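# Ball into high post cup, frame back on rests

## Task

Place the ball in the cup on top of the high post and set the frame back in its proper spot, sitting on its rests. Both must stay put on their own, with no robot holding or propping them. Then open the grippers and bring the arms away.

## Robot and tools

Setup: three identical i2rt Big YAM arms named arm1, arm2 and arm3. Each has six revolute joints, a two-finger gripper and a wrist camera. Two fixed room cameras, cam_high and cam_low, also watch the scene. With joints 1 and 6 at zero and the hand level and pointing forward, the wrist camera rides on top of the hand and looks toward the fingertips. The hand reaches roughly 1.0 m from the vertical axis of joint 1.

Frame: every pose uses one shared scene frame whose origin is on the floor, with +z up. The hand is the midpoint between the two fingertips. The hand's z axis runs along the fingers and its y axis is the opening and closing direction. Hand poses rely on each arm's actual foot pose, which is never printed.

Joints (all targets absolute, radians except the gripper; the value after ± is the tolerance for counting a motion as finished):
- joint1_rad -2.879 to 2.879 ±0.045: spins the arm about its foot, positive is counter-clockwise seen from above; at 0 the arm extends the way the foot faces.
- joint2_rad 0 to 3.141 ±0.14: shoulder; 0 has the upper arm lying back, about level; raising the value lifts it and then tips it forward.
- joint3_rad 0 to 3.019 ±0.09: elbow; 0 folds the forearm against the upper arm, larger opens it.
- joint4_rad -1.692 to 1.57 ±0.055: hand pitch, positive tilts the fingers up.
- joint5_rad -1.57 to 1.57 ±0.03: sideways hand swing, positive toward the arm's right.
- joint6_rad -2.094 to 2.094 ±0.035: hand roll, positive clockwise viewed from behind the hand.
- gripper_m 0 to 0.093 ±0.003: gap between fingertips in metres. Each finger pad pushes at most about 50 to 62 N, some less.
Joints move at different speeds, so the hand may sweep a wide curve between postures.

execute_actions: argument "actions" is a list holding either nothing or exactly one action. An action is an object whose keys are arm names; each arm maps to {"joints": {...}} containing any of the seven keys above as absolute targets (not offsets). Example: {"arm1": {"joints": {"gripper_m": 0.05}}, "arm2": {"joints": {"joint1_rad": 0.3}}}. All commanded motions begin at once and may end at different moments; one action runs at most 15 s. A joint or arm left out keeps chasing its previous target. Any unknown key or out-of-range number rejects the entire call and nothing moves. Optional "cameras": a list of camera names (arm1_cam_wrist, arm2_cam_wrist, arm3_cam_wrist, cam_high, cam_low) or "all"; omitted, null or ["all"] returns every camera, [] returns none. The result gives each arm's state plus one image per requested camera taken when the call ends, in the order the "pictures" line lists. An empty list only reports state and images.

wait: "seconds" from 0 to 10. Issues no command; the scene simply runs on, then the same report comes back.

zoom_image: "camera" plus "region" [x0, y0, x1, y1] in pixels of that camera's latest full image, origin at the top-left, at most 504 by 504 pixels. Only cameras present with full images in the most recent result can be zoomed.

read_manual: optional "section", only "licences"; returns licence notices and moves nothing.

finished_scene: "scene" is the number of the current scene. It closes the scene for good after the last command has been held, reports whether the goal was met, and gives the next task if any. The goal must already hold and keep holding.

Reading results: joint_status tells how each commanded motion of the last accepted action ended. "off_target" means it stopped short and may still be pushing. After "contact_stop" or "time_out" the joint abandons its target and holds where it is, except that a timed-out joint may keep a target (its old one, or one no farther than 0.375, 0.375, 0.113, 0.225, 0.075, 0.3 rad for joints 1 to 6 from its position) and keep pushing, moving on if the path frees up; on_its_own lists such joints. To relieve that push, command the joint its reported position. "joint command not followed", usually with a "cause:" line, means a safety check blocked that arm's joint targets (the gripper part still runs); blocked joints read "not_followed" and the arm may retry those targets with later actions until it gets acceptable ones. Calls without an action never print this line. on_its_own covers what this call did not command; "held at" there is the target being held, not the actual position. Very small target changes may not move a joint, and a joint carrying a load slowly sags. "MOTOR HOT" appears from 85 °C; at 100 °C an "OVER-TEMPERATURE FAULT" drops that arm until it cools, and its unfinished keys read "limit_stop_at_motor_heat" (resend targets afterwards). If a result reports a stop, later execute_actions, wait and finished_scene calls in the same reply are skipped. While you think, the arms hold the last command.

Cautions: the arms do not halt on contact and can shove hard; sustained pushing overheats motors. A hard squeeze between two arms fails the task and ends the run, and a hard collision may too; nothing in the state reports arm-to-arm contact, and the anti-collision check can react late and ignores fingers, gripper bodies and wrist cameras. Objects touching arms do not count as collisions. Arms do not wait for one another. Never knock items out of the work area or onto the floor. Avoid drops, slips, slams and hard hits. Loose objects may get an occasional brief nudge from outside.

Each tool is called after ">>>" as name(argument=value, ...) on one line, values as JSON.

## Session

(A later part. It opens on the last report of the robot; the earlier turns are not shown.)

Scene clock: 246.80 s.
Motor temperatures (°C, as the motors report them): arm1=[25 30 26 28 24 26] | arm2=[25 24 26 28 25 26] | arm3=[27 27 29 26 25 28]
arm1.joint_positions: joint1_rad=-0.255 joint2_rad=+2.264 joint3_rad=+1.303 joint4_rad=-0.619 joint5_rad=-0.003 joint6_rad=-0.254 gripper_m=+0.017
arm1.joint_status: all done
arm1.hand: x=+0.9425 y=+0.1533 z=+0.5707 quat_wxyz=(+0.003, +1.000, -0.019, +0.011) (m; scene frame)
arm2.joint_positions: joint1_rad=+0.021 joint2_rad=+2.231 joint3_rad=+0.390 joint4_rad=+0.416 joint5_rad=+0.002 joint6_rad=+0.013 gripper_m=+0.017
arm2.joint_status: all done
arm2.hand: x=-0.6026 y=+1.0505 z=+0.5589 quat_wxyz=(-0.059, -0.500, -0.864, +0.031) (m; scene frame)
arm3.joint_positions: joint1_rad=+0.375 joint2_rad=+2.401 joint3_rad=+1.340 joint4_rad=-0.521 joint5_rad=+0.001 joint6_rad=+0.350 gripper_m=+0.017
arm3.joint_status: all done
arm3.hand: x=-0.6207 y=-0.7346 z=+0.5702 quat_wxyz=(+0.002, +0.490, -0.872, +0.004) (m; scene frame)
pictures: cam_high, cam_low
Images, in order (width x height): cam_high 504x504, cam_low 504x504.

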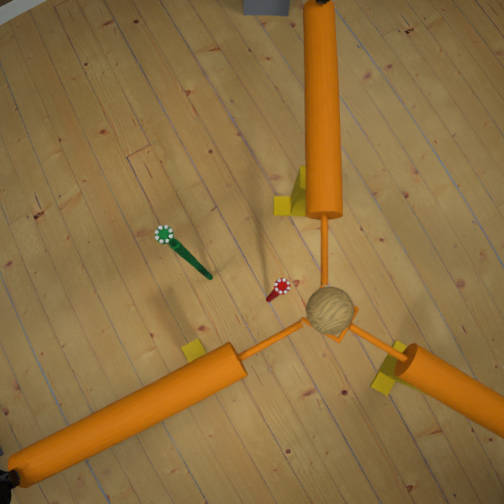

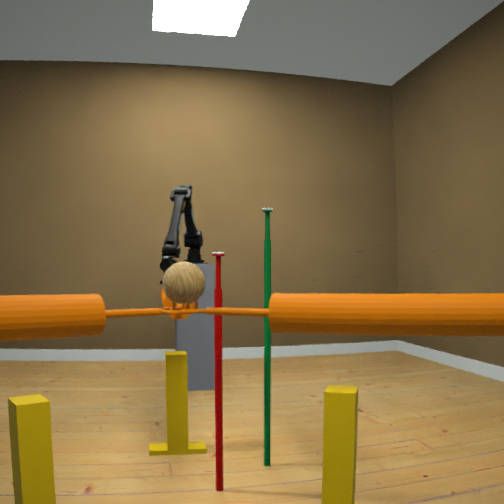

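The lift is working, so I'll keep going up.

>>> execute_actions(actions=[{"arm1": {"joints": {"joint2_rad": 1.971, "joint3_rad": 1.3234, "joint4_rad": -0.923}}, "arm2": {"joints": {"joint2_rad": 1.416, "joint3_rad": 0.328, "joint4_rad": -0.312}}, "arm3": {"joints": {"joint2_rad": 2.074, "joint3_rad": 1.295, "joint4_rad": -0.792}}}], cameras=[])

>>> execute_actions(actions=[{"arm1": {"joints": {"joint2_rad": 1.793, "joint3_rad": 1.494, "joint4_rad": -1.272}}, "arm2": {"joints": {"joint2_rad": 0.95, "joint3_rad": 0.544, "joint4_rad": -0.994}}, "arm3": {"joints": {"joint2_rad": 1.849, "joint3_rad": 1.403, "joint4_rad": -1.125}}}], cameras=[])

>>> execute_actions(actions=[{"arm1": {"joints": {"joint2_rad": 1.748, "joint3_rad": 1.829, "joint4_rad": -1.652}}, "arm2": {"joints": {"joint2_rad": 0.8585, "joint3_rad": 0.8995, "joint4_rad": -1.441}}, "arm3": {"joints": {"joint2_rad": 1.746, "joint3_rad": 1.667, "joint4_rad": -1.492}}}], cameras=["cam_high", "cam_low"])

Scene clock: 256.37 s.
Motor temperatures (°C, as the motors report them): arm1=[25 30 26 28 24 26] | arm2=[25 24 26 28 25 26] | arm3=[27 28 29 26 25 28]
arm1.joint_positions: joint1_rad=-0.254 joint2_rad=+1.977 joint3_rad=+1.303 joint4_rad=-0.907 joint5_rad=-0.003 joint6_rad=-0.257 gripper_m=+0.017
arm1.joint_status: all done
arm1.hand: x=+0.9432 y=+0.1524 z=+0.7187 quat_wxyz=(+0.002, +1.000, -0.017, +0.012) (m; scene frame)
arm2.joint_positions: joint1_rad=+0.017 joint2_rad=+1.444 joint3_rad=+0.321 joint4_rad=-0.303 joint5_rad=+0.000 joint6_rad=+0.012 gripper_m=+0.017
arm2.joint_status: all done
arm2.hand: x=-0.6029 y=+1.0481 z=+0.7094 quat_wxyz=(-0.059, -0.501, -0.863, +0.030) (m; scene frame)
arm3.joint_positions: joint1_rad=+0.377 joint2_rad=+2.090 joint3_rad=+1.285 joint4_rad=-0.789 joint5_rad=-0.001 joint6_rad=+0.354 gripper_m=+0.017
arm3.joint_status: all done
arm3.hand: x=-0.6232 y=-0.7374 z=+0.7180 quat_wxyz=(+0.006, +0.490, -0.872, +0.007) (m; scene frame)
pictures: none
No camera images: the call's "cameras" was empty. Leave "cameras" out to get every camera's image.

Scene clock: 257.63 s.
Motor temperatures (°C, as the motors report them): arm1=[25 30 27 28 24 26] | arm2=[25 24 26 28 25 26] | arm3=[27 28 29 26 25 28]
arm1.joint_positions: joint1_rad=-0.255 joint2_rad=+1.785 joint3_rad=+1.444 joint4_rad=-1.244 joint5_rad=-0.003 joint6_rad=-0.259 gripper_m=+0.017
arm1.joint_status: all done
arm1.hand: x=+0.9456 y=+0.1511 z=+0.8639 quat_wxyz=(+0.003, +1.000, -0.016, +0.014) (m; scene frame)
arm2.joint_positions: joint1_rad=+0.017 joint2_rad=+0.968 joint3_rad=+0.497 joint4_rad=-0.944 joint5_rad=+0.005 joint6_rad=+0.012 gripper_m=+0.017
arm2.joint_status: all done
arm2.hand: x=-0.6035 y=+1.0459 z=+0.8472 quat_wxyz=(-0.063, -0.501, -0.863, +0.035) (m; scene frame)
arm3.joint_positions: joint1_rad=+0.376 joint2_rad=+1.858 joint3_rad=+1.363 joint4_rad=-1.100 joint5_rad=-0.004 joint6_rad=+0.354 gripper_m=+0.017
arm3.joint_status: all done
arm3.hand: x=-0.6237 y=-0.7415 z=+0.8605 quat_wxyz=(+0.008, +0.489, -0.872, +0.007) (m; scene frame)
pictures: none
No camera images: the call's "cameras" was empty. Leave "cameras" out to get every camera's image.

Scene clock: 258.70 s.
Motor temperatures (°C, as the motors report them): arm1=[25 30 27 28 24 26] | arm2=[25 24 27 28 25 26] | arm3=[27 28 30 26 25 28]
arm1.joint_positions: joint1_rad=-0.262 joint2_rad=+1.732 joint3_rad=+1.770 joint4_rad=-1.631 joint5_rad=-0.009 joint6_rad=-0.267 gripper_m=+0.017
arm1.joint_status: all done
arm1.hand: x=+0.9435 y=+0.1540 z=+1.0130 quat_wxyz=(+0.007, +1.000, -0.016, +0.017) (m; scene frame)
arm2.joint_positions: joint1_rad=+0.017 joint2_rad=+0.867 joint3_rad=+0.815 joint4_rad=-1.426 joint5_rad=+0.007 joint6_rad=+0.012 gripper_m=+0.017
arm2.joint_status: all done
arm2.hand: x=-0.6082 y=+1.0514 z=+0.9813 quat_wxyz=(-0.035, -0.502, -0.864, +0.020) (m; scene frame)
arm3.joint_positions: joint1_rad=+0.388 joint2_rad=+1.748 joint3_rad=+1.611 joint4_rad=-1.466 joint5_rad=+0.001 joint6_rad=+0.365 gripper_m=+0.017
arm3.joint_status: all done
arm3.hand: x=-0.6295 y=-0.7393 z=+1.0068 quat_wxyz=(+0.009, +0.490, -0.872, +0.012) (m; scene frame)
pictures: cam_high, cam_low
Images, in order (width x height): cam_high 504x504, cam_low 504x504.

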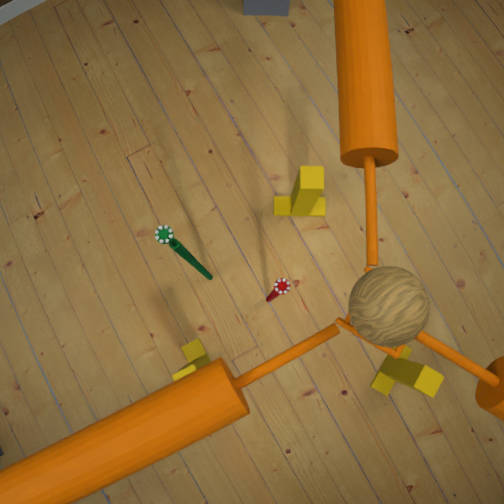

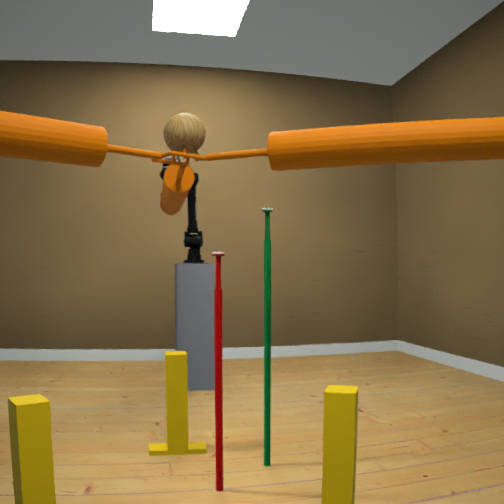

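>>> execute_actions(actions=[{"arm1": {"joints": {"joint1_rad": -0.0815, "joint2_rad": 1.4926, "joint3_rad": 1.516, "joint4_rad": -1.594, "joint6_rad": -0.0815}}, "arm2": {"joints": {"joint1_rad": 0.06, "joint2_rad": 1.2134, "joint3_rad": 1.2085, "joint4_rad": -1.395, "joint5_rad": 0.007, "joint6_rad": 0.05}}, "arm3": {"joints": {"joint1_rad": 0.17, "joint2_rad": 1.5448, "joint3_rad": 1.4148, "joint4_rad": -1.441, "joint6_rad": 0.152}}}], cameras=[])

>>> execute_actions(actions=[{"arm1": {"joints": {"joint1_rad": 0.1777, "joint2_rad": 1.2983, "joint3_rad": 1.321, "joint4_rad": -1.594, "joint6_rad": 0.1777}}, "arm2": {"joints": {"joint1_rad": 0.08, "joint2_rad": 1.5471, "joint3_rad": 1.538, "joint4_rad": -1.391, "joint5_rad": 0.01, "joint6_rad": 0.07}}, "arm3": {"joints": {"joint1_rad": -0.102, "joint2_rad": 1.4134, "joint3_rad": 1.272, "joint4_rad": -1.429, "joint6_rad": -0.12}}}], cameras=[])

>>> execute_actions(actions=[{"arm1": {"joints": {"joint1_rad": 0.5305, "joint2_rad": 1.194, "joint3_rad": 1.232, "joint4_rad": -1.609, "joint6_rad": 0.5305}}, "arm2": {"joints": {"joint1_rad": 0.0925, "joint2_rad": 1.9068, "joint3_rad": 2.016, "joint4_rad": -1.509, "joint5_rad": 0.012, "joint6_rad": 0.08}}, "arm3": {"joints": {"joint1_rad": -0.421, "joint2_rad": 1.3764, "joint3_rad": 1.235, "joint4_rad": -1.429, "joint6_rad": -0.44}}}], cameras=["cam_high", "cam_low"])

Scene clock: 306.20 s.
Motor temperatures (°C, as the motors report them): arm1=[25 30 32 28 24 26] | arm2=[25 24 34 28 25 26] | arm3=[27 27 34 26 25 28]
arm1.joint_positions: joint1_rad=-0.089 joint2_rad=+1.475 joint3_rad=+1.499 joint4_rad=-1.612 joint5_rad=+0.002 joint6_rad=-0.094 gripper_m=+0.017
arm1.joint_status: all done
arm1.hand: x=+1.0189 y=+0.0551 z=+1.0297 quat_wxyz=(+0.000, +1.000, -0.016, +0.016) (m; scene frame)
arm2.joint_positions: joint1_rad=+0.043 joint2_rad=+1.236 joint3_rad=+1.130 joint4_rad=-1.397 joint5_rad=+0.011 joint6_rad=+0.039 gripper_m=+0.017
arm2.joint_status: all done
arm2.hand: x=-0.5371 y=+0.9477 z=+1.0058 quat_wxyz=(-0.023, -0.502, -0.864, +0.015) (m; scene frame)
arm3.joint_positions: joint1_rad=+0.179 joint2_rad=+1.540 joint3_rad=+1.395 joint4_rad=-1.448 joint5_rad=-0.006 joint6_rad=+0.164 gripper_m=+0.017
arm3.joint_status: all done
arm3.hand: x=-0.5542 y=-0.8398 z=+1.0231 quat_wxyz=(+0.010, +0.486, -0.874, +0.004) (m; scene frame)
pictures: none
No camera images: the call's "cameras" was empty. Leave "cameras" out to get every camera's image.

Scene clock: 307.27 s.
Motor temperatures (°C, as the motors report them): arm1=[25 30 32 28 24 26] | arm2=[25 24 34 28 25 26] | arm3=[27 27 34 26 25 28]
arm1.joint_positions: joint1_rad=+0.175 joint2_rad=+1.278 joint3_rad=+1.296 joint4_rad=-1.616 joint5_rad=-0.003 joint6_rad=+0.170 gripper_m=+0.017
arm1.joint_status: all done
arm1.hand: x=+1.0965 y=-0.0485 z=+1.0274 quat_wxyz=(-0.001, +1.000, -0.016, +0.020) (m; scene frame)
arm2.joint_positions: joint1_rad=+0.061 joint2_rad=+1.580 joint3_rad=+1.451 joint4_rad=-1.385 joint5_rad=+0.013 joint6_rad=+0.059 gripper_m=+0.017
arm2.joint_status: all done
arm2.hand: x=-0.4626 y=+0.8439 z=+0.9933 quat_wxyz=(-0.018, -0.503, -0.864, +0.013) (m; scene frame)
arm3.joint_positions: joint1_rad=-0.093 joint2_rad=+1.413 joint3_rad=+1.249 joint4_rad=-1.431 joint5_rad=-0.007 joint6_rad=-0.110 gripper_m=+0.017
arm3.joint_status: all done
arm3.hand: x=-0.4795 y=-0.9408 z=+1.0201 quat_wxyz=(+0.011, +0.487, -0.873, +0.001) (m; scene frame)
pictures: none
No camera images: the call's "cameras" was empty. Leave "cameras" out to get every camera's image.

Scene clock: 309.73 s.
Motor temperatures (°C, as the motors report them): arm1=[25 30 31 28 24 26] | arm2=[25 24 34 28 25 26] | arm3=[27 27 34 26 25 28]
arm1.joint_positions: joint1_rad=+0.547 joint2_rad=+1.175 joint3_rad=+1.203 joint4_rad=-1.635 joint5_rad=-0.018 joint6_rad=+0.532 gripper_m=+0.017
arm1.joint_status: all done
arm1.hand: x=+1.1756 y=-0.1542 z=+1.0257 quat_wxyz=(-0.001, +1.000, -0.011, +0.027) (m; scene frame)
arm2.joint_positions: joint1_rad=+0.074 joint2_rad=+1.951 joint3_rad=+1.918 joint4_rad=-1.507 joint5_rad=+0.022 joint6_rad=+0.073 gripper_m=+0.017
arm2.joint_status: joint3_rad time_out (moved +0.468 of +0.565); the others done
arm2.on_its_own: joint3_rad reads +1.918 and still pushes toward +2.016 since a time_out
arm2.hand: x=-0.3865 y=+0.7395 z=+0.9764 quat_wxyz=(-0.005, -0.503, -0.864, +0.011) (m; scene frame)
arm3.joint_positions: joint1_rad=-0.413 joint2_rad=+1.380 joint3_rad=+1.208 joint4_rad=-1.429 joint5_rad=-0.005 joint6_rad=-0.437 gripper_m=+0.017
arm3.joint_status: all done
arm3.hand: x=-0.4045 y=-1.0423 z=+1.0172 quat_wxyz=(+0.014, +0.490, -0.872, -0.002) (m; scene frame)
pictures: cam_high, cam_low
Images, in order (width x height): cam_high 504x504, cam_low 504x504.

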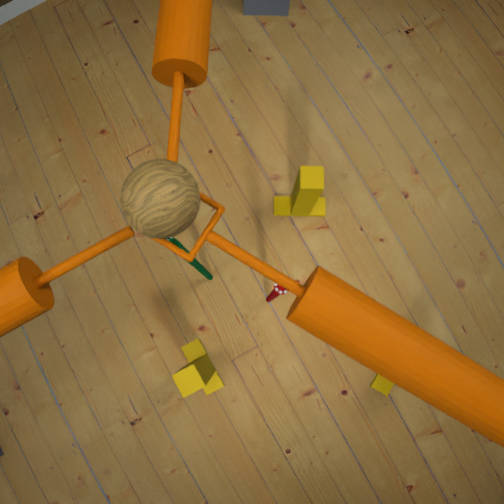

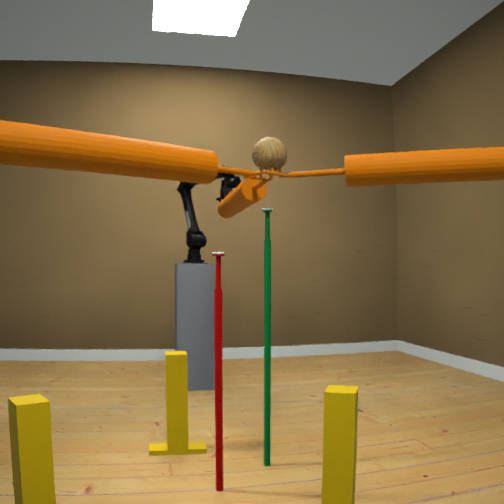

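>>> execute_actions(actions=[{"arm1": {"joints": {"joint2_rad": 1.2011, "joint3_rad": 1.081, "joint4_rad": -1.451}}, "arm2": {"joints": {"joint2_rad": 1.9068, "joint3_rad": 2.0, "joint4_rad": -1.40}}, "arm3": {"joints": {"joint2_rad": 1.412, "joint3_rad": 1.109, "joint4_rad": -1.268}}}], cameras=["cam_high", "cam_low"])

Scene clock: 320.17 s.
Motor temperatures (°C, as the motors report them): arm1=[25 30 31 28 25 26] | arm2=[25 25 35 28 25 26] | arm3=[27 27 33 26 25 28]
arm1.joint_positions: joint1_rad=+0.556 joint2_rad=+1.180 joint3_rad=+1.055 joint4_rad=-1.470 joint5_rad=-0.007 joint6_rad=+0.527 gripper_m=+0.017
arm1.joint_status: all done
arm1.hand: x=+1.1750 y=-0.1561 z=+0.9676 quat_wxyz=(-0.003, +1.000, -0.004, +0.019) (m; scene frame)
arm2.joint_positions: joint1_rad=+0.074 joint2_rad=+1.951 joint3_rad=+1.918 joint4_rad=-1.497 joint5_rad=+0.022 joint6_rad=+0.073 gripper_m=+0.017
arm2.joint_status: joint4_rad time_out (moved +0.010 of +0.107); the others done
arm2.on_its_own: joint4_rad reads -1.497 and still pushes toward -1.400 since a time_out
arm2.hand: x=-0.3852 y=+0.7374 z=+0.9764 quat_wxyz=(-0.009, -0.503, -0.864, +0.013) (m; scene frame)
arm3.joint_positions: joint1_rad=-0.420 joint2_rad=+1.409 joint3_rad=+1.089 joint4_rad=-1.268 joint5_rad=-0.015 joint6_rad=-0.426 gripper_m=+0.017
arm3.joint_status: all done
arm3.hand: x=-0.4036 y=-1.0426 z=+0.9620 quat_wxyz=(+0.008, +0.482, -0.876, -0.008) (m; scene frame)
pictures: cam_high, cam_low
Images, in order (width x height): cam_high 504x504, cam_low 504x504.

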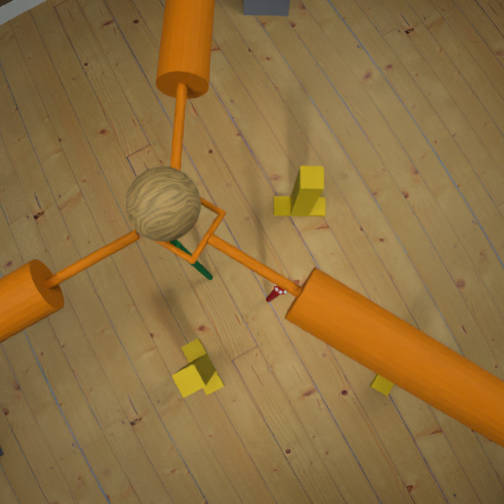

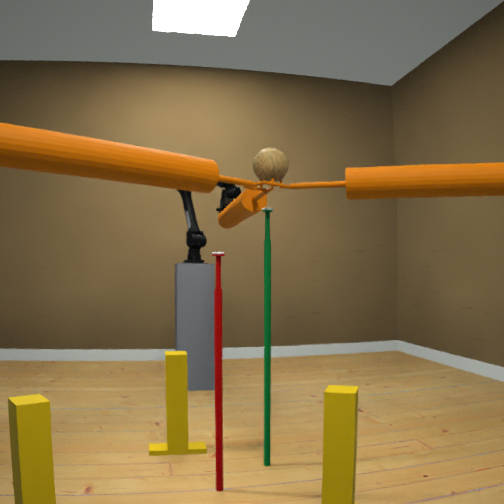

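>>> execute_actions(actions=[{"arm2": {"joints": {"joint3_rad": 1.95, "joint4_rad": -1.497}}}], cameras=["cam_high", "cam_low"])

>>> zoom_image(camera="cam_high", region=[90, 130, 290, 330])

>>> zoom_image(camera="cam_low", region=[190, 130, 350, 260])

Scene clock: 325.03 s.
Motor temperatures (°C, as the motors report them): arm1=[25 30 31 28 25 26] | arm2=[25 25 35 28 25 26] | arm3=[27 27 33 26 25 28]
arm1.joint_positions: joint1_rad=+0.555 joint2_rad=+1.181 joint3_rad=+1.055 joint4_rad=-1.470 joint5_rad=-0.003 joint6_rad=+0.527 gripper_m=+0.017
arm1.joint_status: not commanded
arm1.hand: x=+1.1746 y=-0.1554 z=+0.9675 quat_wxyz=(-0.005, +1.000, -0.005, +0.019) (m; scene frame)
arm2.joint_positions: joint1_rad=+0.074 joint2_rad=+1.952 joint3_rad=+1.916 joint4_rad=-1.503 joint5_rad=+0.022 joint6_rad=+0.073 gripper_m=+0.017
arm2.joint_status: all done
arm2.hand: x=-0.3863 y=+0.7391 z=+0.9754 quat_wxyz=(-0.006, -0.503, -0.864, +0.011) (m; scene frame)
arm3.joint_positions: joint1_rad=-0.420 joint2_rad=+1.409 joint3_rad=+1.089 joint4_rad=-1.268 joint5_rad=-0.017 joint6_rad=-0.426 gripper_m=+0.017
arm3.joint_status: not commanded
arm3.hand: x=-0.4038 y=-1.0423 z=+0.9620 quat_wxyz=(+0.008, +0.482, -0.876, -0.009) (m; scene frame)
pictures: cam_high, cam_low
Images, in order (width x height): cam_high 504x504, cam_low 504x504.

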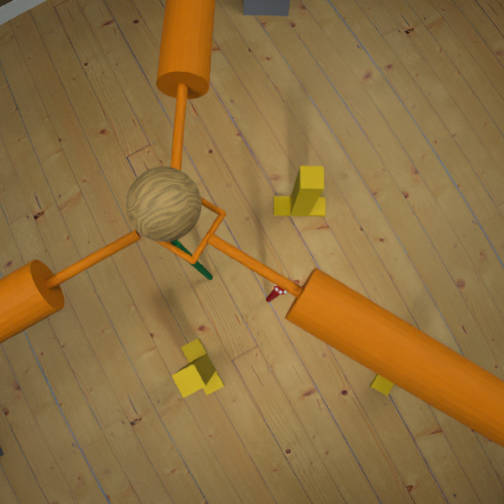

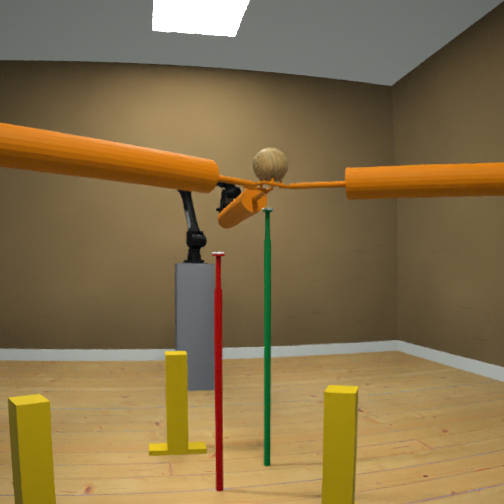

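Region (90, 130, 290, 330) of cam_high's 504x504 image, scaled by 2.520, with more detail than that image has.

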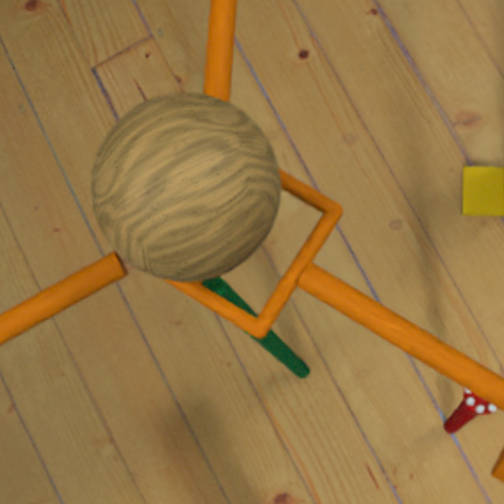

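Region (190, 130, 350, 260) of cam_low's 504x504 image, scaled by 3.150, with more detail than that image has; it fills the top 410 rows of this view, and the rest is white.

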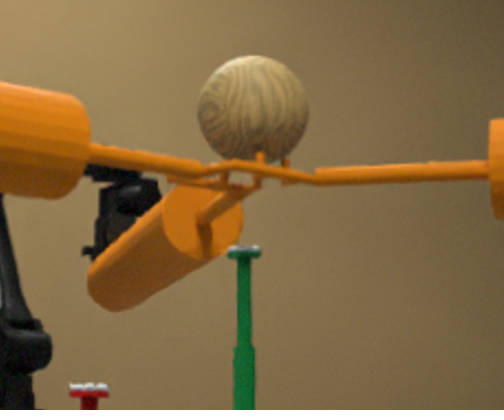

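>>> execute_actions(actions=[{"arm1": {"joints": {"joint1_rad": 0.6254, "joint2_rad": 1.197, "joint3_rad": 0.971, "joint4_rad": -1.345, "joint6_rad": 0.6254}}, "arm2": {"joints": {"joint2_rad": 2.005, "joint3_rad": 1.982, "joint4_rad": -1.437}}, "arm3": {"joints": {"joint1_rad": -0.498, "joint2_rad": 1.4725, "joint3_rad": 1.061, "joint4_rad": -1.159, "joint6_rad": -0.517}}}], cameras=["cam_high", "cam_low"])

>>> zoom_image(camera="cam_high", region=[70, 130, 270, 330])

>>> zoom_image(camera="cam_low", region=[190, 130, 350, 260])

Scene clock: 364.00 s.
Motor temperatures (°C, as the motors report them): arm1=[25 29 31 28 24 26] | arm2=[25 26 32 28 25 26] | arm3=[27 27 33 26 26 28]
arm1.joint_positions: joint1_rad=+0.622 joint2_rad=+1.192 joint3_rad=+0.943 joint4_rad=-1.357 joint5_rad=-0.001 joint6_rad=+0.618 gripper_m=+0.017
arm1.joint_status: all done
arm1.hand: x=+1.1918 y=-0.1690 z=+0.9225 quat_wxyz=(-0.010, +1.000, -0.016, +0.022) (m; scene frame)
arm2.joint_positions: joint1_rad=+0.074 joint2_rad=+2.061 joint3_rad=+1.916 joint4_rad=-1.427 joint5_rad=+0.018 joint6_rad=+0.073 gripper_m=+0.017
arm2.joint_status: all done
arm2.hand: x=-0.3733 y=+0.7219 z=+0.9092 quat_wxyz=(+0.009, -0.503, -0.864, +0.002) (m; scene frame)
arm3.joint_positions: joint1_rad=-0.484 joint2_rad=+1.481 joint3_rad=+1.040 joint4_rad=-1.156 joint5_rad=-0.016 joint6_rad=-0.506 gripper_m=+0.017
arm3.joint_status: all done
arm3.hand: x=-0.3833 y=-1.0593 z=+0.9178 quat_wxyz=(+0.012, +0.489, -0.872, -0.009) (m; scene frame)
pictures: cam_high, cam_low
Images, in order (width x height): cam_high 504x504, cam_low 504x504.

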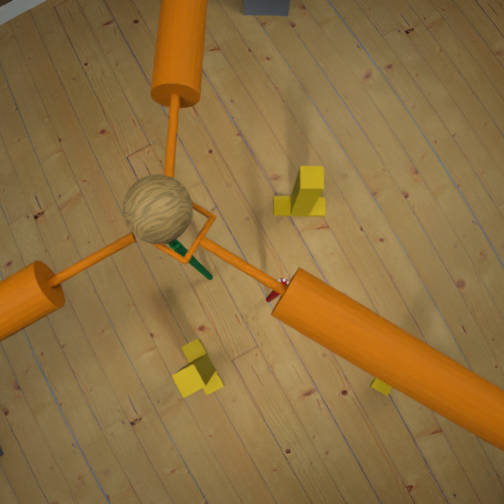

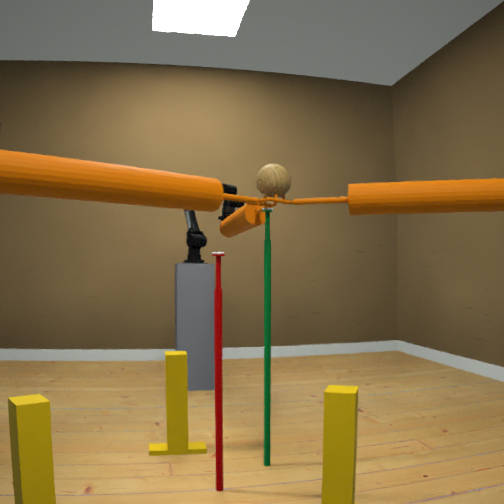

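Region (70, 130, 270, 330) of cam_high's 504x504 image, scaled by 2.520, with more detail than that image has.

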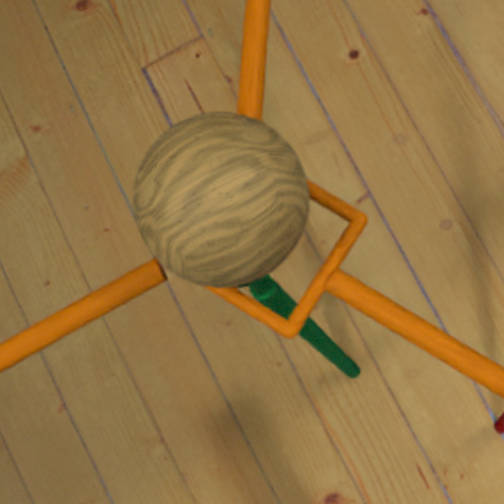

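Region (190, 130, 350, 260) of cam_low's 504x504 image, scaled by 3.150, with more detail than that image has; it fills the top 410 rows of this view, and the rest is white.

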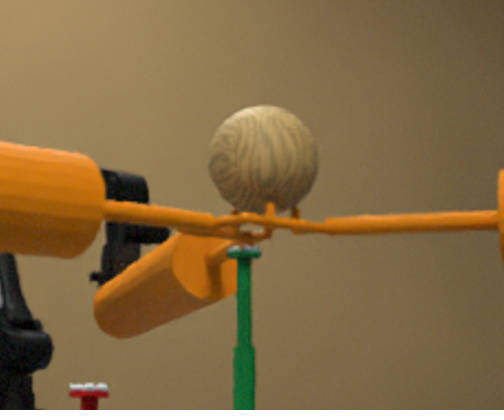

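>>> execute_actions(actions=[{"arm1": {"joints": {"joint2_rad": 1.205, "joint3_rad": 0.885, "joint4_rad": -1.25}}, "arm2": {"joints": {"joint2_rad": 2.06, "joint3_rad": 1.96, "joint4_rad": -1.36}}, "arm3": {"joints": {"joint2_rad": 1.51, "joint3_rad": 1.0, "joint4_rad": -1.06}}}], cameras=["cam_high", "cam_low"])

>>> zoom_image(camera="cam_high", region=[70, 130, 270, 330])

>>> zoom_image(camera="cam_low", region=[190, 130, 350, 260])

Scene clock: 381.00 s.
Motor temperatures (°C, as the motors report them): arm1=[25 29 31 28 24 26] | arm2=[25 26 34 28 25 26] | arm3=[27 27 33 26 26 28]
arm1.joint_positions: joint1_rad=+0.629 joint2_rad=+1.196 joint3_rad=+0.891 joint4_rad=-1.281 joint5_rad=-0.010 joint6_rad=+0.619 gripper_m=+0.017
arm1.joint_status: all done
arm1.hand: x=+1.1938 y=-0.1723 z=+0.9019 quat_wxyz=(-0.001, +1.000, -0.014, +0.016) (m; scene frame)
arm2.joint_positions: joint1_rad=+0.074 joint2_rad=+2.062 joint3_rad=+1.916 joint4_rad=-1.408 joint5_rad=+0.019 joint6_rad=+0.073 gripper_m=+0.017
arm2.joint_status: all done
arm2.hand: x=-0.3708 y=+0.7179 z=+0.9089 quat_wxyz=(+0.000, -0.503, -0.864, +0.006) (m; scene frame)
arm3.joint_positions: joint1_rad=-0.491 joint2_rad=+1.498 joint3_rad=+1.001 joint4_rad=-1.084 joint5_rad=-0.008 joint6_rad=-0.508 gripper_m=+0.017
arm3.joint_status: all done
arm3.hand: x=-0.3804 y=-1.0625 z=+0.8979 quat_wxyz=(+0.004, +0.487, -0.874, -0.005) (m; scene frame)
pictures: cam_high, cam_low
Images, in order (width x height): cam_high 504x504, cam_low 504x504.

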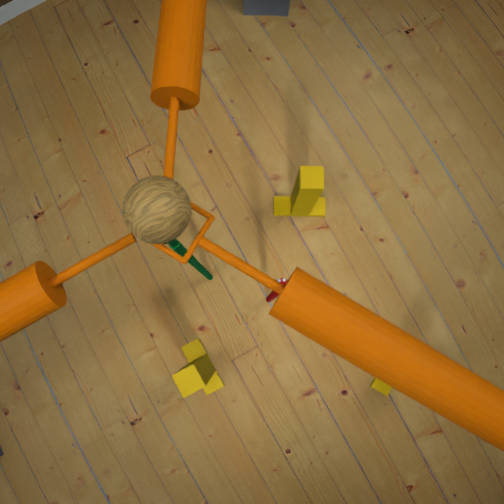

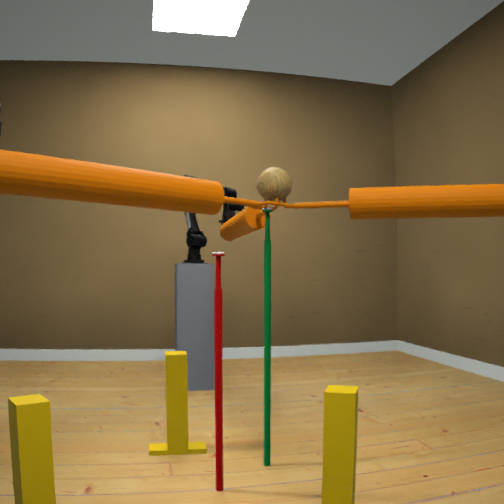

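Region (70, 130, 270, 330) of cam_high's 504x504 image, scaled by 2.520, with more detail than that image has.

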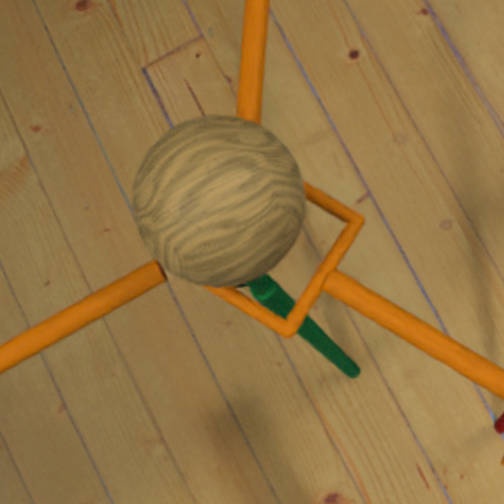

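Region (190, 130, 350, 260) of cam_low's 504x504 image, scaled by 3.150, with more detail than that image has; it fills the top 410 rows of this view, and the rest is white.

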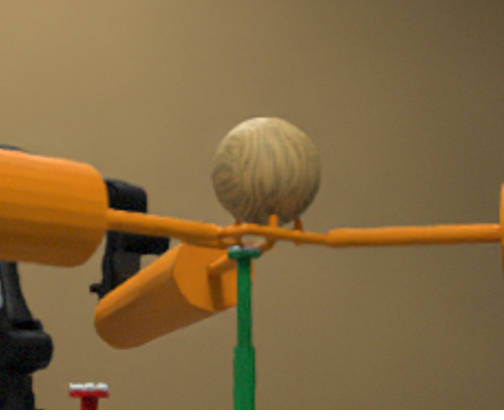

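>>> execute_actions(actions=[{"arm1": {"joints": {"joint2_rad": 1.2543, "joint3_rad": 0.847, "joint4_rad": -1.164}}, "arm2": {"joints": {"joint2_rad": 2.075, "joint3_rad": 1.91, "joint4_rad": -1.31}}, "arm3": {"joints": {"joint2_rad": 1.55, "joint3_rad": 0.976, "joint4_rad": -0.997}}}], cameras=["cam_high", "cam_low"])

>>> zoom_image(camera="cam_high", region=[70, 130, 270, 330])

>>> zoom_image(camera="cam_low", region=[190, 130, 350, 260])

Scene clock: 398.37 s.
Motor temperatures (°C, as the motors report them): arm1=[25 29 30 28 25 26] | arm2=[25 26 33 28 25 26] | arm3=[27 27 33 26 26 28]
arm1.joint_positions: joint1_rad=+0.631 joint2_rad=+1.210 joint3_rad=+0.851 joint4_rad=-1.218 joint5_rad=-0.003 joint6_rad=+0.623 gripper_m=+0.017
arm1.joint_status: all done
arm1.hand: x=+1.1929 y=-0.1724 z=+0.8836 quat_wxyz=(-0.001, +1.000, -0.015, +0.010) (m; scene frame)
arm2.joint_positions: joint1_rad=+0.074 joint2_rad=+2.022 joint3_rad=+1.916 joint4_rad=-1.399 joint5_rad=+0.019 joint6_rad=+0.072 gripper_m=+0.017
arm2.joint_status: joint4_rad time_out (moved +0.010 of +0.098); the others done
arm2.on_its_own: joint4_rad reads -1.399 and still pushes toward -1.310 since a time_out
arm2.hand: x=-0.3698 y=+0.7161 z=+0.9339 quat_wxyz=(-0.022, -0.503, -0.864, +0.017) (m; scene frame)
arm3.joint_positions: joint1_rad=-0.491 joint2_rad=+1.508 joint3_rad=+0.978 joint4_rad=-1.039 joint5_rad=-0.009 joint6_rad=-0.512 gripper_m=+0.017
arm3.joint_status: all done
arm3.hand: x=-0.3800 y=-1.0622 z=+0.8867 quat_wxyz=(-0.003, +0.489, -0.872, -0.005) (m; scene frame)
pictures: cam_high, cam_low
Images, in order (width x height): cam_high 504x504, cam_low 504x504.

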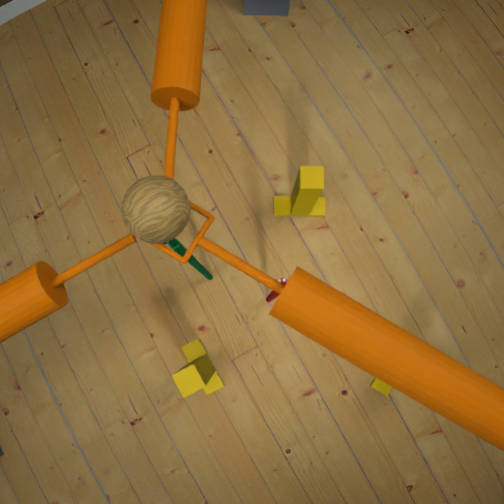

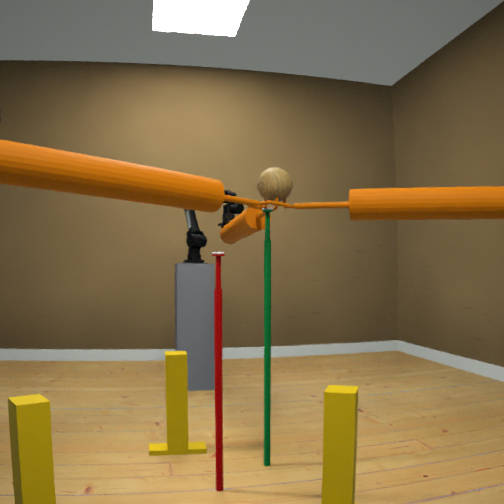

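Region (70, 130, 270, 330) of cam_high's 504x504 image, scaled by 2.520, with more detail than that image has.

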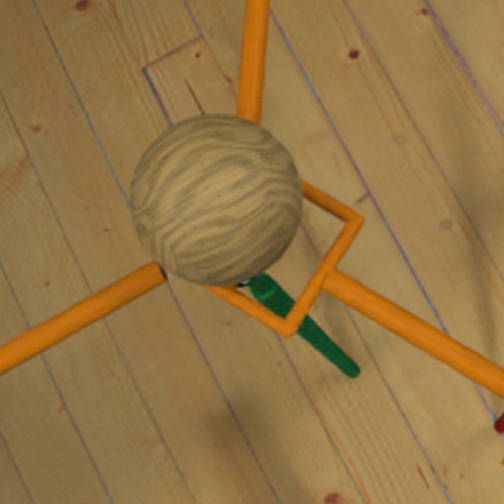

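Region (190, 130, 350, 260) of cam_low's 504x504 image, scaled by 3.150, with more detail than that image has; it fills the top 410 rows of this view, and the rest is white.

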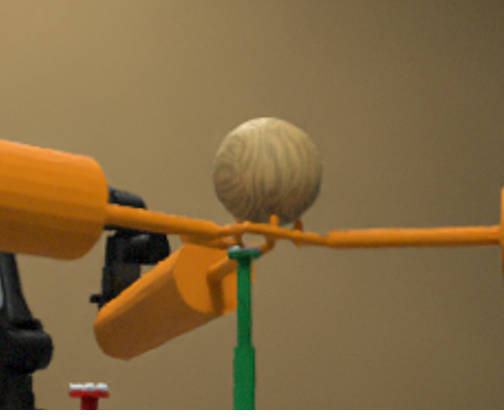

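>>> execute_actions(actions=[{"arm1": {"joints": {"joint1_rad": 0.624, "joint2_rad": 1.122, "joint3_rad": 0.935, "joint4_rad": -1.384, "joint6_rad": 0.624}}, "arm2": {"joints": {"joint1_rad": 0.13, "joint2_rad": 1.98, "joint3_rad": 1.97, "joint4_rad": -1.40, "joint6_rad": 0.12}}, "arm3": {"joints": {"joint1_rad": -0.492, "joint2_rad": 1.526, "joint3_rad": 1.1437, "joint4_rad": -1.188, "joint6_rad": -0.51}}}], cameras=["cam_high", "cam_low"])

>>> zoom_image(camera="cam_high", region=[70, 130, 270, 330])

>>> zoom_image(camera="cam_low", region=[190, 130, 350, 260])

Scene clock: 419.40 s.
Motor temperatures (°C, as the motors report them): arm1=[25 29 30 28 24 26] | arm2=[25 26 31 28 25 26] | arm3=[27 27 32 26 25 28]
arm1.joint_positions: joint1_rad=+0.631 joint2_rad=+1.119 joint3_rad=+0.874 joint4_rad=-1.349 joint5_rad=-0.003 joint6_rad=+0.634 gripper_m=+0.017
arm1.joint_status: all done
arm1.hand: x=+1.2136 y=-0.1582 z=+0.9175 quat_wxyz=(-0.006, +1.000, -0.020, +0.018) (m; scene frame)
arm2.joint_positions: joint1_rad=+0.110 joint2_rad=+2.024 joint3_rad=+1.916 joint4_rad=-1.400 joint5_rad=+0.021 joint6_rad=+0.105 gripper_m=+0.017
arm2.joint_status: all done
arm2.hand: x=-0.3514 y=+0.7291 z=+0.9324 quat_wxyz=(-0.020, -0.502, -0.865, +0.016) (m; scene frame)
arm3.joint_positions: joint1_rad=-0.490 joint2_rad=+1.532 joint3_rad=+1.099 joint4_rad=-1.153 joint5_rad=-0.011 joint6_rad=-0.519 gripper_m=+0.017
arm3.joint_status: all done
arm3.hand: x=-0.3608 y=-1.0508 z=+0.9184 quat_wxyz=(+0.006, +0.492, -0.871, -0.006) (m; scene frame)
pictures: cam_high, cam_low
Images, in order (width x height): cam_high 504x504, cam_low 504x504.

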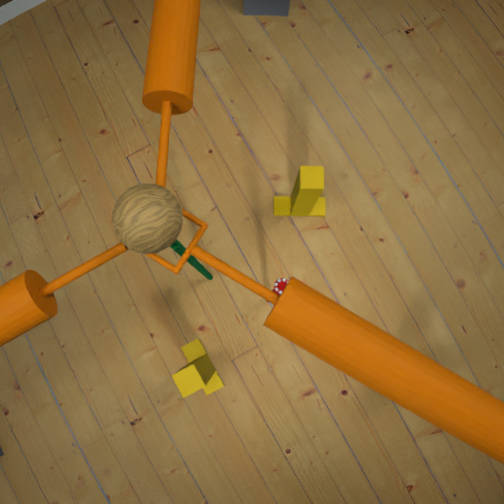

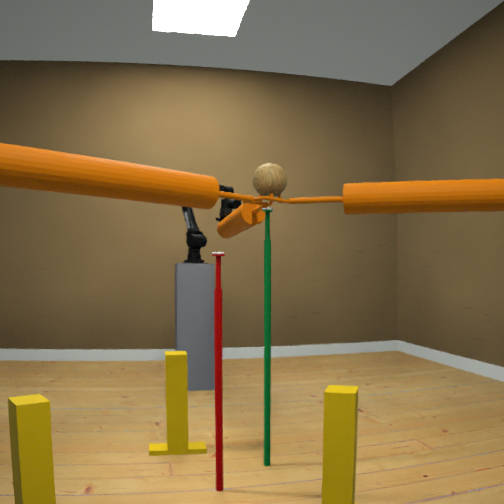

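Region (70, 130, 270, 330) of cam_high's 504x504 image, scaled by 2.520, with more detail than that image has.

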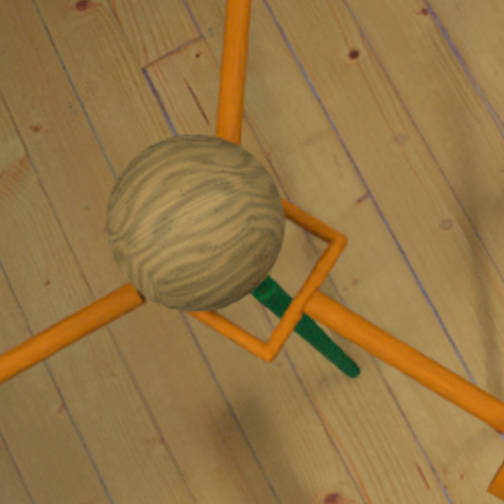

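Region (190, 130, 350, 260) of cam_low's 504x504 image, scaled by 3.150, with more detail than that image has; it fills the top 410 rows of this view, and the rest is white.

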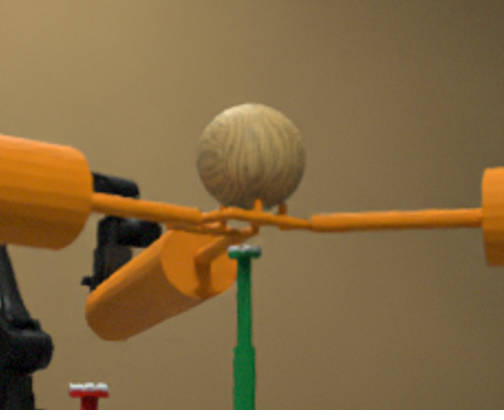

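>>> execute_actions(actions=[{"arm1": {"joints": {"joint2_rad": 1.177, "joint3_rad": 0.799, "joint4_rad": -1.193}}, "arm2": {"joints": {"joint2_rad": 2.015, "joint3_rad": 1.815, "joint4_rad": -1.21}}, "arm3": {"joints": {"joint2_rad": 1.6067, "joint3_rad": 1.0484, "joint4_rad": -1.0125}}}], cameras=["cam_high", "cam_low"])

>>> zoom_image(camera="cam_high", region=[70, 130, 270, 330])

>>> zoom_image(camera="cam_low", region=[190, 130, 350, 260])

Scene clock: 430.40 s.
Motor temperatures (°C, as the motors report them): arm1=[25 29 31 28 24 26] | arm2=[25 26 33 28 25 26] | arm3=[27 27 33 26 25 28]
arm1.joint_positions: joint1_rad=+0.631 joint2_rad=+1.174 joint3_rad=+0.777 joint4_rad=-1.203 joint5_rad=-0.007 joint6_rad=+0.639 gripper_m=+0.017
arm1.joint_status: all done
arm1.hand: x=+1.2141 y=-0.1591 z=+0.8676 quat_wxyz=(-0.006, +1.000, -0.023, +0.021) (m; scene frame)
arm2.joint_positions: joint1_rad=+0.111 joint2_rad=+2.059 joint3_rad=+1.796 joint4_rad=-1.233 joint5_rad=+0.017 joint6_rad=+0.107 gripper_m=+0.017
arm2.joint_status: all done
arm2.hand: x=-0.3487 y=+0.7288 z=+0.8662 quat_wxyz=(-0.027, -0.502, -0.864, +0.017) (m; scene frame)
arm3.joint_positions: joint1_rad=-0.490 joint2_rad=+1.615 joint3_rad=+1.033 joint4_rad=-1.007 joint5_rad=-0.011 joint6_rad=-0.525 gripper_m=+0.017
arm3.joint_status: all done
arm3.hand: x=-0.3584 y=-1.0493 z=+0.8629 quat_wxyz=(+0.008, +0.495, -0.869, -0.007) (m; scene frame)
pictures: cam_high, cam_low
Images, in order (width x height): cam_high 504x504, cam_low 504x504.

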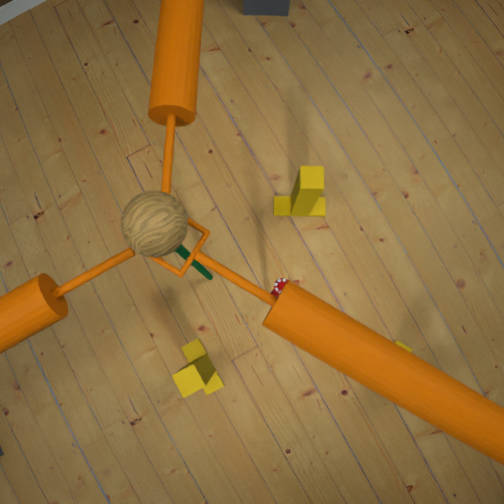

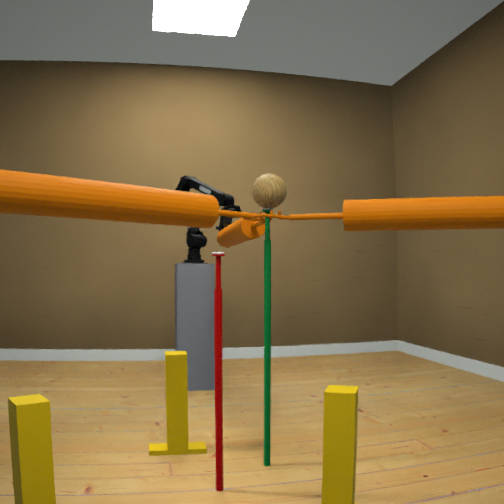

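Region (70, 130, 270, 330) of cam_high's 504x504 image, scaled by 2.520, with more detail than that image has.

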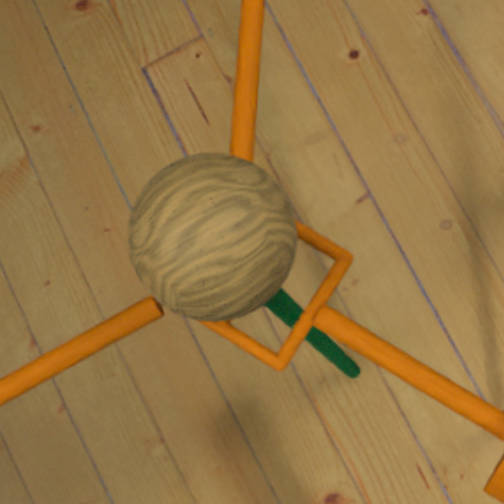

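Region (190, 130, 350, 260) of cam_low's 504x504 image, scaled by 3.150, with more detail than that image has; it fills the top 410 rows of this view, and the rest is white.

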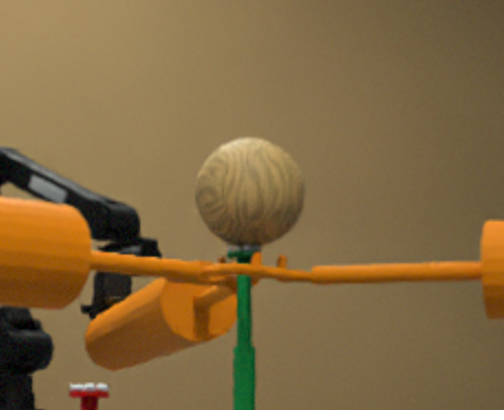

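>>> execute_actions(actions=[{"arm1": {"joints": {"joint1_rad": 0.207, "joint2_rad": 1.3085, "joint3_rad": 0.816, "joint4_rad": -1.078, "joint6_rad": 0.207}}, "arm2": {"joints": {"joint1_rad": 0.113, "joint2_rad": 1.696, "joint3_rad": 1.2915, "joint4_rad": -0.995, "joint6_rad": 0.10}}, "arm3": {"joints": {"joint1_rad": -0.185, "joint2_rad": 1.6643, "joint3_rad": 1.034, "joint4_rad": -0.941, "joint6_rad": -0.2}}}], cameras=["cam_high", "cam_low"])

Scene clock: 455.27 s.
Motor temperatures (°C, as the motors report them): arm1=[25 29 31 28 24 26] | arm2=[25 27 32 28 25 26] | arm3=[27 27 33 26 26 28]
arm1.joint_positions: joint1_rad=+0.211 joint2_rad=+1.304 joint3_rad=+0.784 joint4_rad=-1.057 joint5_rad=+0.005 joint6_rad=+0.214 gripper_m=+0.017
arm1.joint_status: all done
arm1.hand: x=+1.1362 y=-0.0537 z=+0.8320 quat_wxyz=(-0.003, +1.000, -0.020, +0.010) (m; scene frame)
arm2.joint_positions: joint1_rad=+0.114 joint2_rad=+1.732 joint3_rad=+1.285 joint4_rad=-1.020 joint5_rad=+0.012 joint6_rad=+0.108 gripper_m=+0.017
arm2.joint_status: all done
arm2.hand: x=-0.4212 y=+0.8329 z=+0.8629 quat_wxyz=(-0.041, -0.501, -0.864, +0.021) (m; scene frame)
arm3.joint_positions: joint1_rad=-0.191 joint2_rad=+1.664 joint3_rad=+1.007 joint4_rad=-0.925 joint5_rad=-0.011 joint6_rad=-0.212 gripper_m=+0.017
arm3.joint_status: all done
arm3.hand: x=-0.4335 y=-0.9478 z=+0.8351 quat_wxyz=(+0.006, +0.489, -0.872, -0.004) (m; scene frame)
pictures: cam_high, cam_low
Images, in order (width x height): cam_high 504x504, cam_low 504x504.

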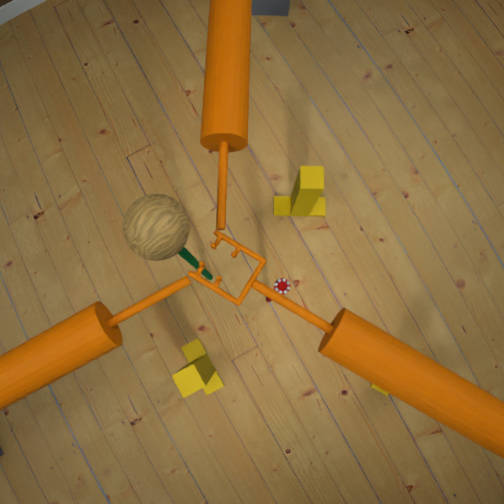

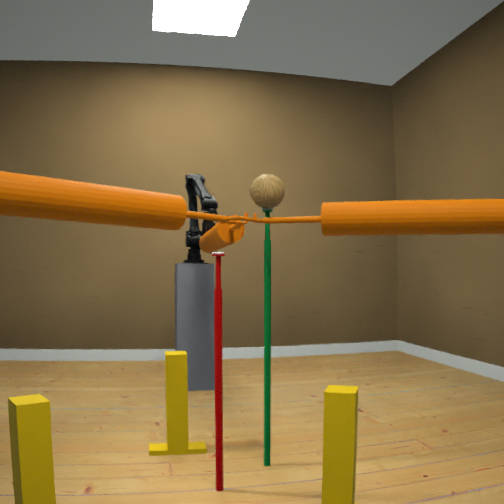

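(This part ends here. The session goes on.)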